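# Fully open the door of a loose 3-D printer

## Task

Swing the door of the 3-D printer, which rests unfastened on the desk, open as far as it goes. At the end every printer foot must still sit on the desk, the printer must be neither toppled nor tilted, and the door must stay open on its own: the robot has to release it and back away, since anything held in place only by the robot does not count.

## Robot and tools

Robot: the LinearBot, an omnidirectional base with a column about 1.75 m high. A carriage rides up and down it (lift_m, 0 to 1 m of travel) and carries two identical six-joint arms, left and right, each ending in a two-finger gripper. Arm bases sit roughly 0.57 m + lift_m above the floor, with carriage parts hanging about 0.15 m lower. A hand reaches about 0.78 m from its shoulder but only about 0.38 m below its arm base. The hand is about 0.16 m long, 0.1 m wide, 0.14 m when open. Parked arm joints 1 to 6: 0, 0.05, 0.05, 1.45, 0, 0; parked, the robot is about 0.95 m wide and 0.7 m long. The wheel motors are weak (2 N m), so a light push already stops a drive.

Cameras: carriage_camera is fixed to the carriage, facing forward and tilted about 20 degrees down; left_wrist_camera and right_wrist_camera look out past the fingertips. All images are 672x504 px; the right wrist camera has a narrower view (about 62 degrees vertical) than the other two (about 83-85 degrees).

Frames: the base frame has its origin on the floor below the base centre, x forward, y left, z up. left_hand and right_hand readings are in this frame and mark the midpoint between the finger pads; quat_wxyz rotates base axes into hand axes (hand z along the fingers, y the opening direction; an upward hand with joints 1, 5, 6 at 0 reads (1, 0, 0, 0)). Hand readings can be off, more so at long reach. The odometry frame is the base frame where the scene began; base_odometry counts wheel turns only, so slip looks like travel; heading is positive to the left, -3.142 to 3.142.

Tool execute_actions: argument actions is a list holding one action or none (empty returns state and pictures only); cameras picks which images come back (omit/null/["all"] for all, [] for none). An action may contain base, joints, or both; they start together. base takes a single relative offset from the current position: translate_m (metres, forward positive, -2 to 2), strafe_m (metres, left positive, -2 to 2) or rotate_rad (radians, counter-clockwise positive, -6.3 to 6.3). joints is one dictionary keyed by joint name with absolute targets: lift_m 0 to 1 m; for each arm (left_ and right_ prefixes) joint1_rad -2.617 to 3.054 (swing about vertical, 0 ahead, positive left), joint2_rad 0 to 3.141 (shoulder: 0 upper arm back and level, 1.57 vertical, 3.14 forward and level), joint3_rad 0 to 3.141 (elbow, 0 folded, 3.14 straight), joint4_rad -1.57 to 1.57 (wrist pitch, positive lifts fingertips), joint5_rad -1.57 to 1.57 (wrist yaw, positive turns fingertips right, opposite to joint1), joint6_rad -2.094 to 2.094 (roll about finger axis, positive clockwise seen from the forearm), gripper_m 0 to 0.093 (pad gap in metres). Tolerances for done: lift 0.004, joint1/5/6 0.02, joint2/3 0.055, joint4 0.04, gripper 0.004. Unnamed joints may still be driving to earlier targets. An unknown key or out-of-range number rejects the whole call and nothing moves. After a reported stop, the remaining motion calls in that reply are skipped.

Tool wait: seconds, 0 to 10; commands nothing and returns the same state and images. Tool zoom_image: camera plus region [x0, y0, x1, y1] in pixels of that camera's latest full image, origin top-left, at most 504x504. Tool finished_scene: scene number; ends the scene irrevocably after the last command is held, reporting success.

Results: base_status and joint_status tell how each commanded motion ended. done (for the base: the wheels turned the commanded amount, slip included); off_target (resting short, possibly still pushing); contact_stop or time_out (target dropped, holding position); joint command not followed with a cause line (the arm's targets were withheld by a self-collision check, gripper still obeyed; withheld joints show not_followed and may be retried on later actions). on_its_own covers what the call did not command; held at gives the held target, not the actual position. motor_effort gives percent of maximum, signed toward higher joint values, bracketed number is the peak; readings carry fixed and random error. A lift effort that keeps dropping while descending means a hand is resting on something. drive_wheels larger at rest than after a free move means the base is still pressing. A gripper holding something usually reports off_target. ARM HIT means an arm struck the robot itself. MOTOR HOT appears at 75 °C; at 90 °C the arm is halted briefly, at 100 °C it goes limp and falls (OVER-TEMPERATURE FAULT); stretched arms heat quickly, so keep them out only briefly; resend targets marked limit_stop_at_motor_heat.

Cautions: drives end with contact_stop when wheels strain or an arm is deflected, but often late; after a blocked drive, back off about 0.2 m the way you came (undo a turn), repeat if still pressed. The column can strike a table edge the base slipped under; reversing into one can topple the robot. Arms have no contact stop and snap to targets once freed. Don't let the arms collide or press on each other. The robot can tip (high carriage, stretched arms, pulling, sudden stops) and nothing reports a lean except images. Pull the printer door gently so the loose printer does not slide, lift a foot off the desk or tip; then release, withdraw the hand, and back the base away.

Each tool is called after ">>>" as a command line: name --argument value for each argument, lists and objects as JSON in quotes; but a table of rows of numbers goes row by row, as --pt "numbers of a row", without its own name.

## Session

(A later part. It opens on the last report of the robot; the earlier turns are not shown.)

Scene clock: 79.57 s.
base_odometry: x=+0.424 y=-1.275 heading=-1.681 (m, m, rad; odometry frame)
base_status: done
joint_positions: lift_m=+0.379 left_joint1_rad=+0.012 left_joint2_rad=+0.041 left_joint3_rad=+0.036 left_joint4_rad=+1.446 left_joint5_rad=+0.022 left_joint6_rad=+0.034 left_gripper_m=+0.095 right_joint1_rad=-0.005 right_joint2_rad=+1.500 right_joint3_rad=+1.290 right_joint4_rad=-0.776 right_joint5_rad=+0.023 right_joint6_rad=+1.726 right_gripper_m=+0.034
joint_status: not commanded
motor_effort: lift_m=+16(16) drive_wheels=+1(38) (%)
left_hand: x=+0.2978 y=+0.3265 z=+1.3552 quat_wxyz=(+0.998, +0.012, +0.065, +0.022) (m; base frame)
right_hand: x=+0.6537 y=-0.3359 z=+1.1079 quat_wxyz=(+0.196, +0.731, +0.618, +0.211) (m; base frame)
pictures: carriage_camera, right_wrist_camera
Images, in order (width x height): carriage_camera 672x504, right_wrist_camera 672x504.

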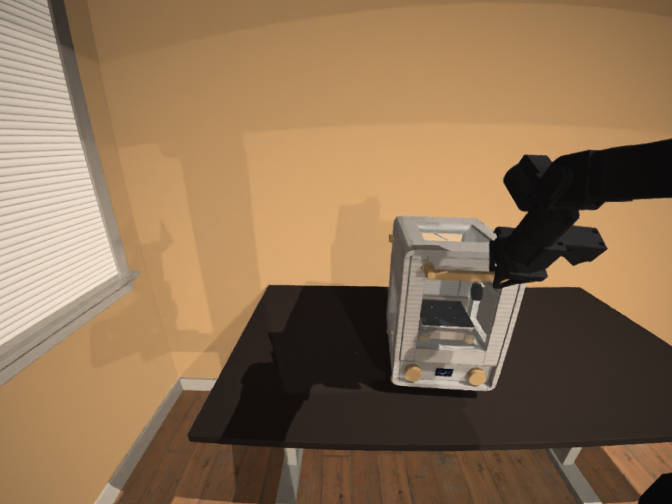

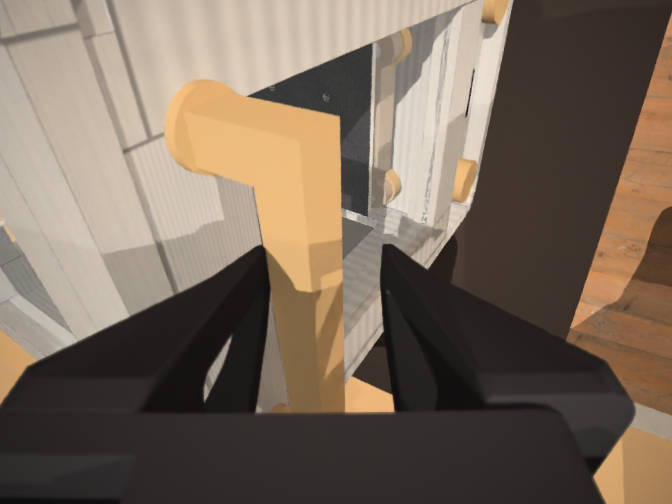

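>>> execute_actions --actions '[{"base":{"translate_m":0.03},"joints":{"right_gripper_m":0.046}}]' --cameras '[]'

>>> execute_actions --actions '[{"base":{"translate_m":0.04},"joints":{"lift_m":0.385,"right_joint4_rad":-1.08}}]' --cameras '["right_wrist_camera"]'

Scene clock: 83.60 s.
base_odometry: x=+0.420 y=-1.305 heading=-1.682 (m, m, rad; odometry frame)
base_status: done
joint_positions: lift_m=+0.379 left_joint1_rad=+0.012 left_joint2_rad=+0.041 left_joint3_rad=+0.036 left_joint4_rad=+1.447 left_joint5_rad=+0.022 left_joint6_rad=+0.034 left_gripper_m=+0.095 right_joint1_rad=-0.005 right_joint2_rad=+1.500 right_joint3_rad=+1.290 right_joint4_rad=-0.890 right_joint5_rad=+0.020 right_joint6_rad=+1.726 right_gripper_m=+0.046
joint_status: all done
motor_effort: lift_m=+16(16) drive_wheels=-12(25) (%)
left_hand: x=+0.2977 y=+0.3265 z=+1.3552 quat_wxyz=(+0.998, +0.012, +0.064, +0.022) (m; base frame)
right_hand: x=+0.6297 y=-0.3352 z=+1.0938 quat_wxyz=(+0.160, +0.742, +0.628, +0.171) (m; base frame)
pictures: none
No camera images: the call's "cameras" was empty. Leave "cameras" out to get every camera's image.

Scene clock: 84.83 s.
base_odometry: x=+0.415 y=-1.344 heading=-1.683 (m, m, rad; odometry frame)
base_status: done
joint_positions: lift_m=+0.385 left_joint1_rad=+0.012 left_joint2_rad=+0.041 left_joint3_rad=+0.036 left_joint4_rad=+1.446 left_joint5_rad=+0.022 left_joint6_rad=+0.034 left_gripper_m=+0.095 right_joint1_rad=-0.005 right_joint2_rad=+1.497 right_joint3_rad=+1.290 right_joint4_rad=-1.069 right_joint5_rad=+0.020 right_joint6_rad=+1.725 right_gripper_m=+0.046
joint_status: all done
motor_effort: lift_m=+18(22) drive_wheels=-9(35) (%)
left_hand: x=+0.2978 y=+0.3265 z=+1.3609 quat_wxyz=(+0.998, +0.012, +0.065, +0.022) (m; base frame)
right_hand: x=+0.5887 y=-0.3351 z=+1.0840 quat_wxyz=(+0.103, +0.754, +0.640, +0.105) (m; base frame)
pictures: right_wrist_camera
Images, in order (width x height): right_wrist_camera 672x504.

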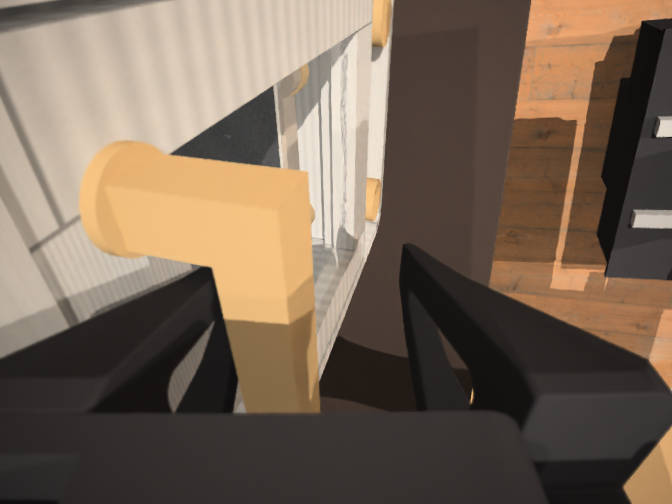

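>>> execute_actions --actions '[{"base":{"translate_m":0.008},"joints":{"lift_m":0.372,"right_gripper_m":0.026}}]' --cameras '["right_wrist_camera"]'

>>> execute_actions --actions '[{"base":{"translate_m":-0.04},"joints":{"right_joint4_rad":-1.25}}]' --cameras '["right_wrist_camera","carriage_camera"]'

>>> zoom_image --camera "carriage_camera" --region '[370,180,600,410]'

Scene clock: 88.63 s.
base_odometry: x=+0.414 y=-1.352 heading=-1.684 (m, m, rad; odometry frame)
base_status: done
joint_positions: lift_m=+0.372 left_joint1_rad=+0.012 left_joint2_rad=+0.041 left_joint3_rad=+0.036 left_joint4_rad=+1.445 left_joint5_rad=+0.022 left_joint6_rad=+0.034 left_gripper_m=+0.095 right_joint1_rad=-0.005 right_joint2_rad=+1.495 right_joint3_rad=+1.295 right_joint4_rad=-1.054 right_joint5_rad=+0.017 right_joint6_rad=+1.725 right_gripper_m=+0.026
joint_status: all done
motor_effort: lift_m=+16(16) drive_wheels=+6(40) (%)
left_hand: x=+0.2980 y=+0.3265 z=+1.3481 quat_wxyz=(+0.998, +0.012, +0.065, +0.022) (m; base frame)
right_hand: x=+0.5931 y=-0.3346 z=+1.0744 quat_wxyz=(+0.109, +0.752, +0.640, +0.114) (m; base frame)
pictures: right_wrist_camera
Images, in order (width x height): right_wrist_camera 672x504.

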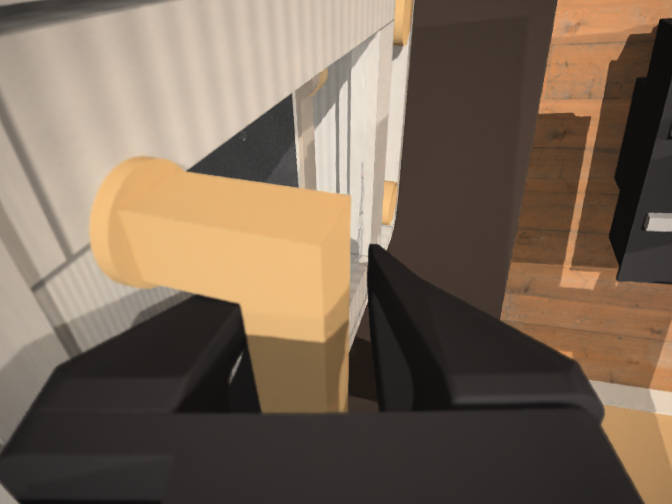

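Scene clock: 89.73 s.
base_odometry: x=+0.419 y=-1.313 heading=-1.683 (m, m, rad; odometry frame)
base_status: done
joint_positions: lift_m=+0.372 left_joint1_rad=+0.012 left_joint2_rad=+0.041 left_joint3_rad=+0.036 left_joint4_rad=+1.445 left_joint5_rad=+0.022 left_joint6_rad=+0.034 left_gripper_m=+0.095 right_joint1_rad=+0.003 right_joint2_rad=+1.504 right_joint3_rad=+1.295 right_joint4_rad=-1.218 right_joint5_rad=-0.012 right_joint6_rad=+1.721 right_gripper_m=+0.026
joint_status: all done
motor_effort: lift_m=+16(16) drive_wheels=+8(47) (%)
left_hand: x=+0.2980 y=+0.3265 z=+1.3481 quat_wxyz=(+0.998, +0.012, +0.065, +0.022) (m; base frame)
right_hand: x=+0.5543 y=-0.3269 z=+1.0626 quat_wxyz=(+0.042, +0.755, +0.652, +0.058) (m; base frame)
pictures: carriage_camera, right_wrist_camera
Images, in order (width x height): carriage_camera 672x504, right_wrist_camera 672x504.

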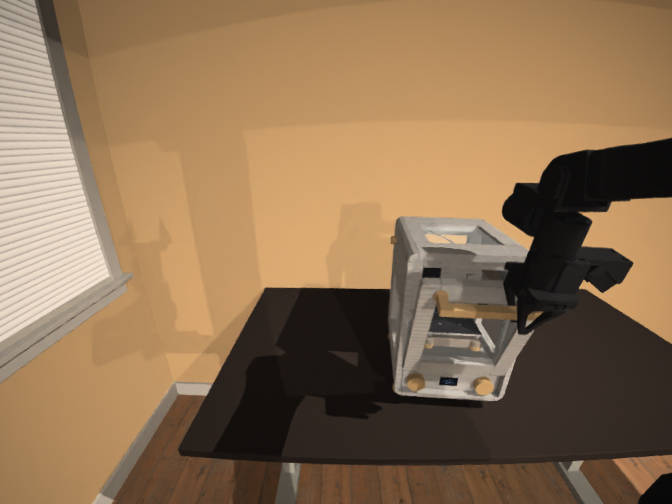

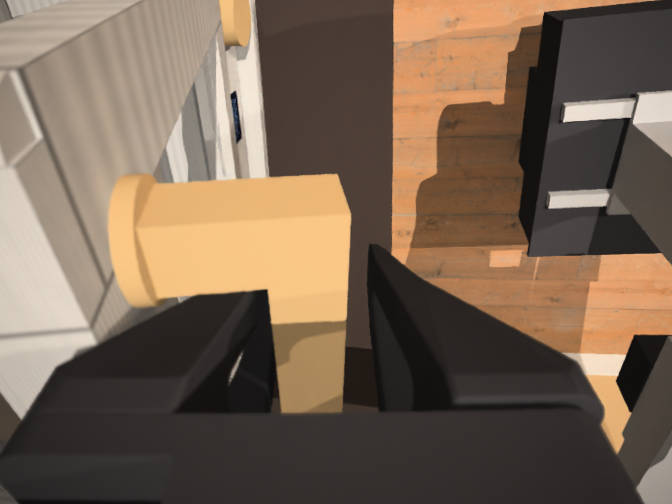

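Region (370, 180, 600, 410) of carriage_camera's 672x504 image, scaled by 2.191, with more detail than that image has.

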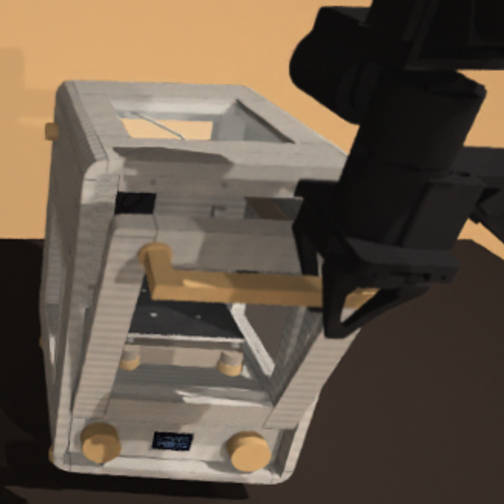

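>>> execute_actions --actions '[{"base":{"translate_m":-0.08},"joints":{"lift_m":0.335,"right_joint4_rad":-1.12,"right_gripper_m":0.032}}]' --cameras '["right_wrist_camera","carriage_camera"]'

Scene clock: 94.40 s.
base_odometry: x=+0.428 y=-1.233 heading=-1.683 (m, m, rad; odometry frame)
base_status: done
joint_positions: lift_m=+0.335 left_joint1_rad=+0.012 left_joint2_rad=+0.041 left_joint3_rad=+0.036 left_joint4_rad=+1.444 left_joint5_rad=+0.022 left_joint6_rad=+0.034 left_gripper_m=+0.095 right_joint1_rad=+0.016 right_joint2_rad=+1.540 right_joint3_rad=+1.303 right_joint4_rad=-1.005 right_joint5_rad=-0.013 right_joint6_rad=+1.737 right_gripper_m=+0.032
joint_status: right_joint4_rad off_target (ended at -1.005, target -1.120); the others done
motor_effort: lift_m=+16(16) drive_wheels=+2(38) (%)
left_hand: x=+0.2983 y=+0.3265 z=+1.3111 quat_wxyz=(+0.998, +0.012, +0.066, +0.022) (m; base frame)
right_hand: x=+0.6080 y=-0.3222 z=+1.0299 quat_wxyz=(+0.100, +0.747, +0.644, +0.130) (m; base frame)
pictures: carriage_camera, right_wrist_camera
Images, in order (width x height): carriage_camera 672x504, right_wrist_camera 672x504.

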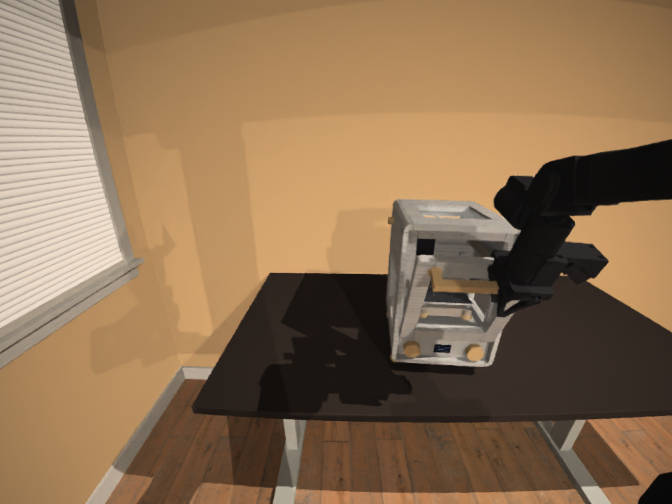

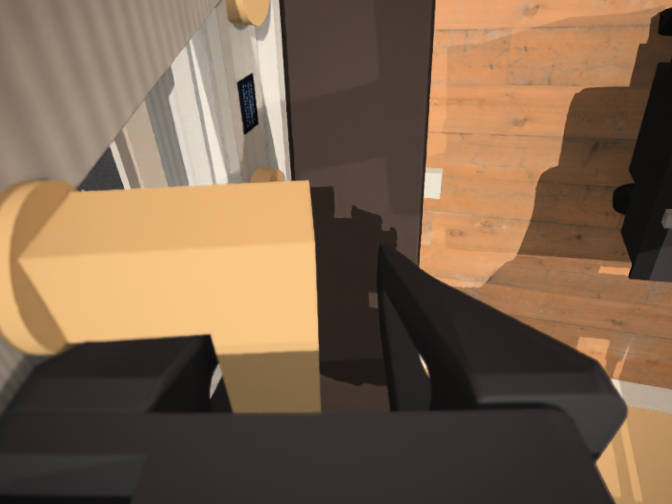

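>>> execute_actions --actions '[{"base":{"translate_m":-0.09},"joints":{"lift_m":0.315,"right_joint4_rad":-0.9,"right_gripper_m":0.04}}]' --cameras '["right_wrist_camera","carriage_camera"]'

Scene clock: 97.83 s.
base_odometry: x=+0.438 y=-1.143 heading=-1.683 (m, m, rad; odometry frame)
base_status: done
joint_positions: lift_m=+0.315 left_joint1_rad=+0.012 left_joint2_rad=+0.041 left_joint3_rad=+0.036 left_joint4_rad=+1.445 left_joint5_rad=+0.022 left_joint6_rad=+0.034 left_gripper_m=+0.095 right_joint1_rad=+0.012 right_joint2_rad=+1.505 right_joint3_rad=+1.303 right_joint4_rad=-0.949 right_joint5_rad=+0.005 right_joint6_rad=+1.724 right_gripper_m=+0.040
joint_status: right_joint4_rad off_target (ended at -0.949, target -0.900); the others done
motor_effort: lift_m=+16(16) drive_wheels=-9(36) (%)
left_hand: x=+0.2981 y=+0.3265 z=+1.2912 quat_wxyz=(+0.998, +0.012, +0.065, +0.022) (m; base frame)
right_hand: x=+0.6196 y=-0.3266 z=+1.0265 quat_wxyz=(+0.137, +0.739, +0.641, +0.158) (m; base frame)
pictures: carriage_camera, right_wrist_camera
Images, in order (width x height): carriage_camera 672x504, right_wrist_camera 672x504.

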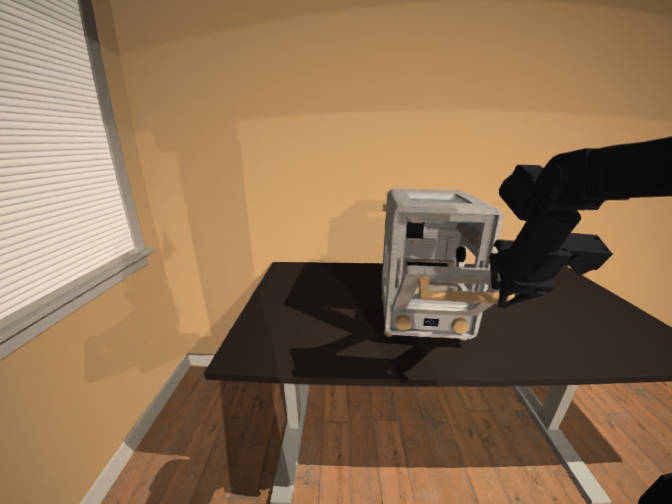

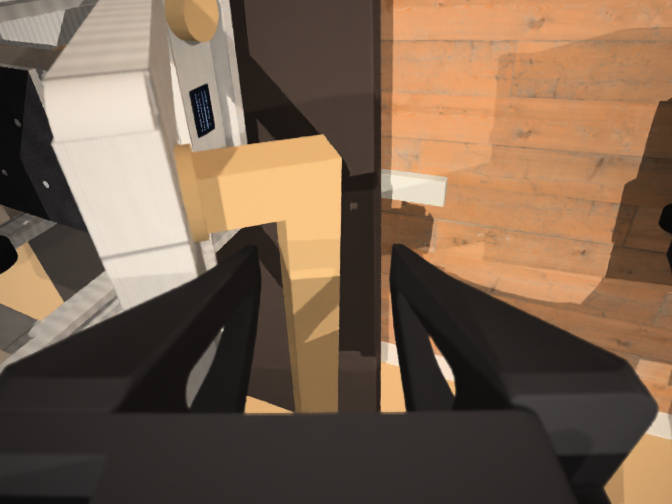

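>>> execute_actions --actions '[{"joints":{"lift_m":0.365,"right_gripper_m":0.0}}]' --cameras '["right_wrist_camera"]'

>>> execute_actions --actions '[{"base":{"translate_m":0.05}}]' --cameras '["right_wrist_camera","carriage_camera"]'

Scene clock: 100.93 s.
base_odometry: x=+0.437 y=-1.144 heading=-1.683 (m, m, rad; odometry frame)
base_status: not commanded
joint_positions: lift_m=+0.365 left_joint1_rad=+0.012 left_joint2_rad=+0.041 left_joint3_rad=+0.036 left_joint4_rad=+1.445 left_joint5_rad=+0.022 left_joint6_rad=+0.034 left_gripper_m=+0.095 right_joint1_rad=+0.012 right_joint2_rad=+1.503 right_joint3_rad=+1.303 right_joint4_rad=-0.910 right_joint5_rad=+0.011 right_joint6_rad=+1.724 right_gripper_m=+0.000
joint_status: all done
motor_effort: lift_m=+18(22) drive_wheels=-6(8) (%)
left_hand: x=+0.2982 y=+0.3265 z=+1.3409 quat_wxyz=(+0.998, +0.012, +0.065, +0.022) (m; base frame)
right_hand: x=+0.6281 y=-0.3276 z=+1.0810 quat_wxyz=(+0.152, +0.736, +0.637, +0.171) (m; base frame)
pictures: right_wrist_camera
Images, in order (width x height): right_wrist_camera 672x504.

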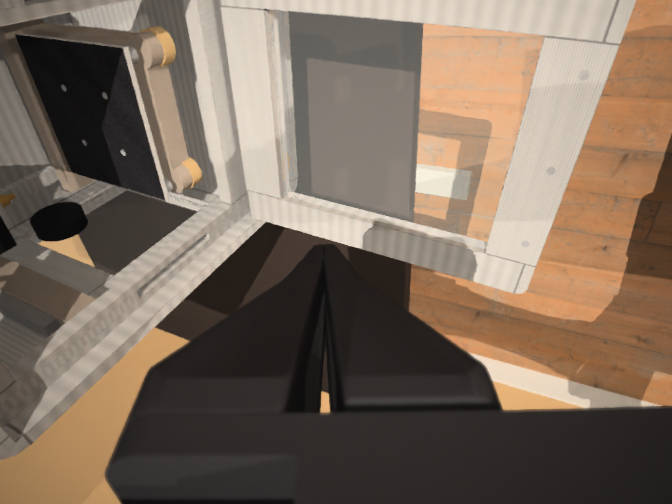

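Scene clock: 102.27 s.
base_odometry: x=+0.432 y=-1.193 heading=-1.683 (m, m, rad; odometry frame)
base_status: done
joint_positions: lift_m=+0.365 left_joint1_rad=+0.012 left_joint2_rad=+0.041 left_joint3_rad=+0.036 left_joint4_rad=+1.445 left_joint5_rad=+0.022 left_joint6_rad=+0.034 left_gripper_m=+0.095 right_joint1_rad=+0.010 right_joint2_rad=+1.503 right_joint3_rad=+1.303 right_joint4_rad=-0.906 right_joint5_rad=+0.011 right_joint6_rad=+1.724 right_gripper_m=+0.000
joint_status: not commanded
motor_effort: lift_m=+18(18) drive_wheels=+0(41) (%)
left_hand: x=+0.2982 y=+0.3265 z=+1.3409 quat_wxyz=(+0.998, +0.012, +0.065, +0.022) (m; base frame)
right_hand: x=+0.6289 y=-0.3284 z=+1.0814 quat_wxyz=(+0.153, +0.736, +0.636, +0.172) (m; base frame)
pictures: carriage_camera, right_wrist_camera
Images, in order (width x height): carriage_camera 672x504, right_wrist_camera 672x504.

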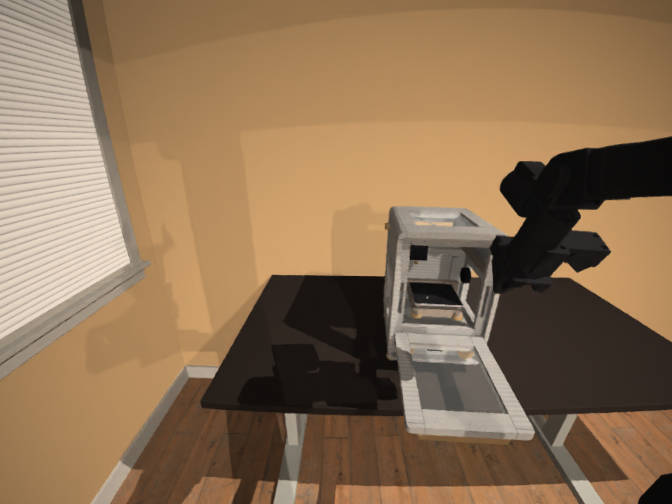

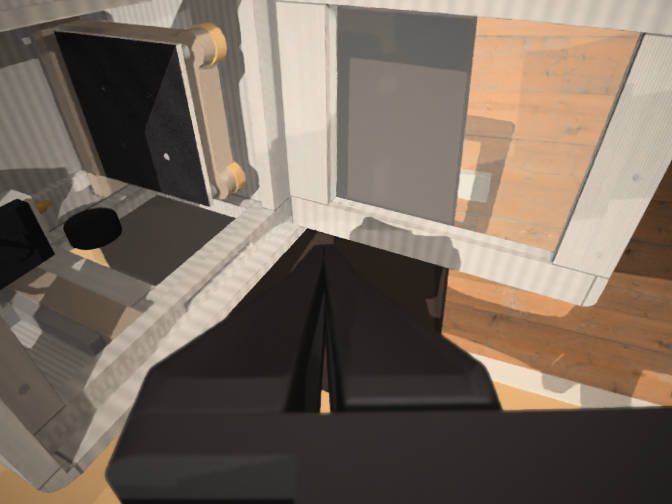

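>>> execute_actions --actions '[{"base":{"translate_m":-0.65},"joints":{"lift_m":0.25,"right_joint2_rad":0.8,"right_joint3_rad":0.8,"right_joint4_rad":0,"right_joint6_rad":0}}]' --cameras '["right_wrist_camera","carriage_camera"]'

>>> execute_actions --actions '[{"joints":{"lift_m":0.0,"right_gripper_m":0.09}}]' --cameras '["carriage_camera"]'

>>> zoom_image --camera "carriage_camera" --region '[320,100,500,280]'

Scene clock: 108.73 s.
base_odometry: x=+0.505 y=-0.547 heading=-1.683 (m, m, rad; odometry frame)
base_status: done
joint_positions: lift_m=+0.250 left_joint1_rad=+0.012 left_joint2_rad=+0.041 left_joint3_rad=+0.036 left_joint4_rad=+1.445 left_joint5_rad=+0.022 left_joint6_rad=+0.034 left_gripper_m=+0.095 right_joint1_rad=+0.010 right_joint2_rad=+0.804 right_joint3_rad=+0.824 right_joint4_rad=-0.002 right_joint5_rad=+0.012 right_joint6_rad=+0.009 right_gripper_m=+0.000
joint_status: all done
motor_effort: lift_m=+16(16) drive_wheels=-5(39) (%)
left_hand: x=+0.2981 y=+0.3265 z=+1.2262 quat_wxyz=(+0.998, +0.012, +0.065, +0.022) (m; base frame)
right_hand: x=+0.5909 y=-0.3289 z=+1.1720 quat_wxyz=(+0.713, +0.004, +0.701, +0.002) (m; base frame)
pictures: carriage_camera, right_wrist_camera
Images, in order (width x height): carriage_camera 672x504, right_wrist_camera 672x504.

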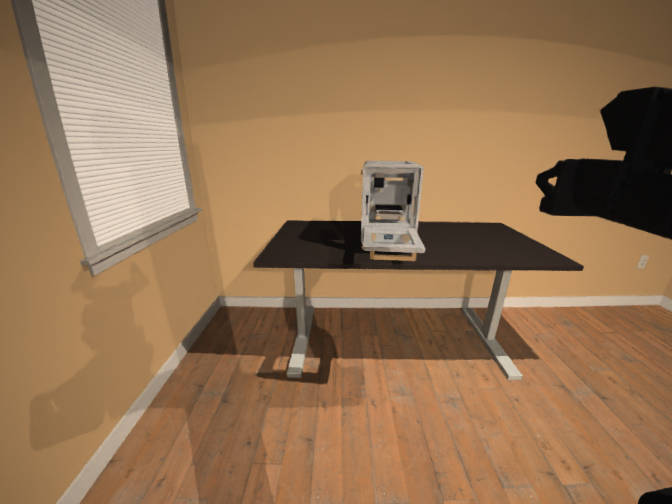

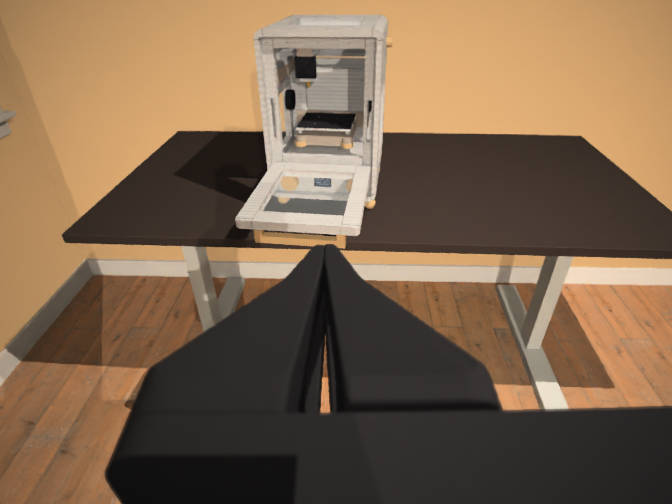

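Scene clock: 110.27 s.
base_odometry: x=+0.505 y=-0.547 heading=-1.683 (m, m, rad; odometry frame)
base_status: not commanded
joint_positions: lift_m=+0.000 left_joint1_rad=+0.012 left_joint2_rad=+0.041 left_joint3_rad=+0.036 left_joint4_rad=+1.445 left_joint5_rad=+0.022 left_joint6_rad=+0.034 left_gripper_m=+0.095 right_joint1_rad=+0.010 right_joint2_rad=+0.804 right_joint3_rad=+0.824 right_joint4_rad=-0.007 right_joint5_rad=+0.012 right_joint6_rad=+0.009 right_gripper_m=+0.090
joint_status: all done
motor_effort: lift_m=+16(16) drive_wheels=-4(5) (%)
left_hand: x=+0.2981 y=+0.3265 z=+0.9762 quat_wxyz=(+0.998, +0.012, +0.065, +0.022) (m; base frame)
right_hand: x=+0.5910 y=-0.3289 z=+0.9208 quat_wxyz=(+0.712, +0.004, +0.703, +0.002) (m; base frame)
pictures: carriage_camera
Images, in order (width x height): carriage_camera 672x504.

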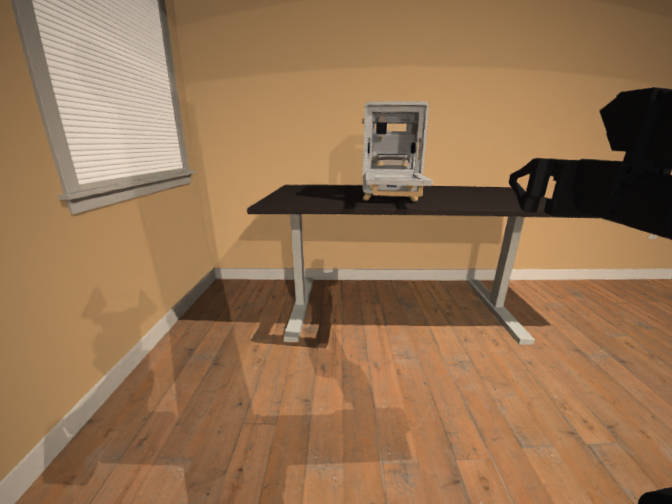

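Region (320, 100, 500, 280) of carriage_camera's 672x504 image, scaled by 2.800, with more detail than that image has.

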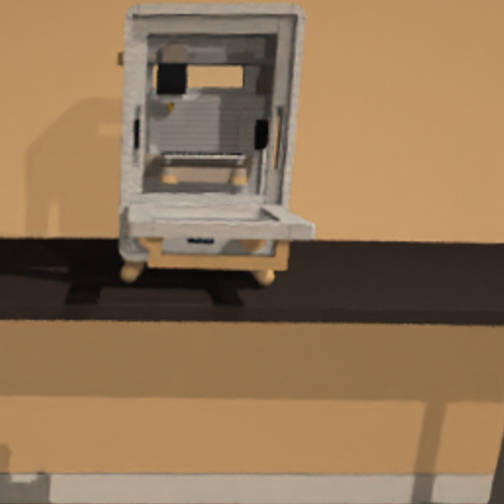

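Level door, feet on desk.

>>> finished_scene --scene 1

The scene is finished: the task was done.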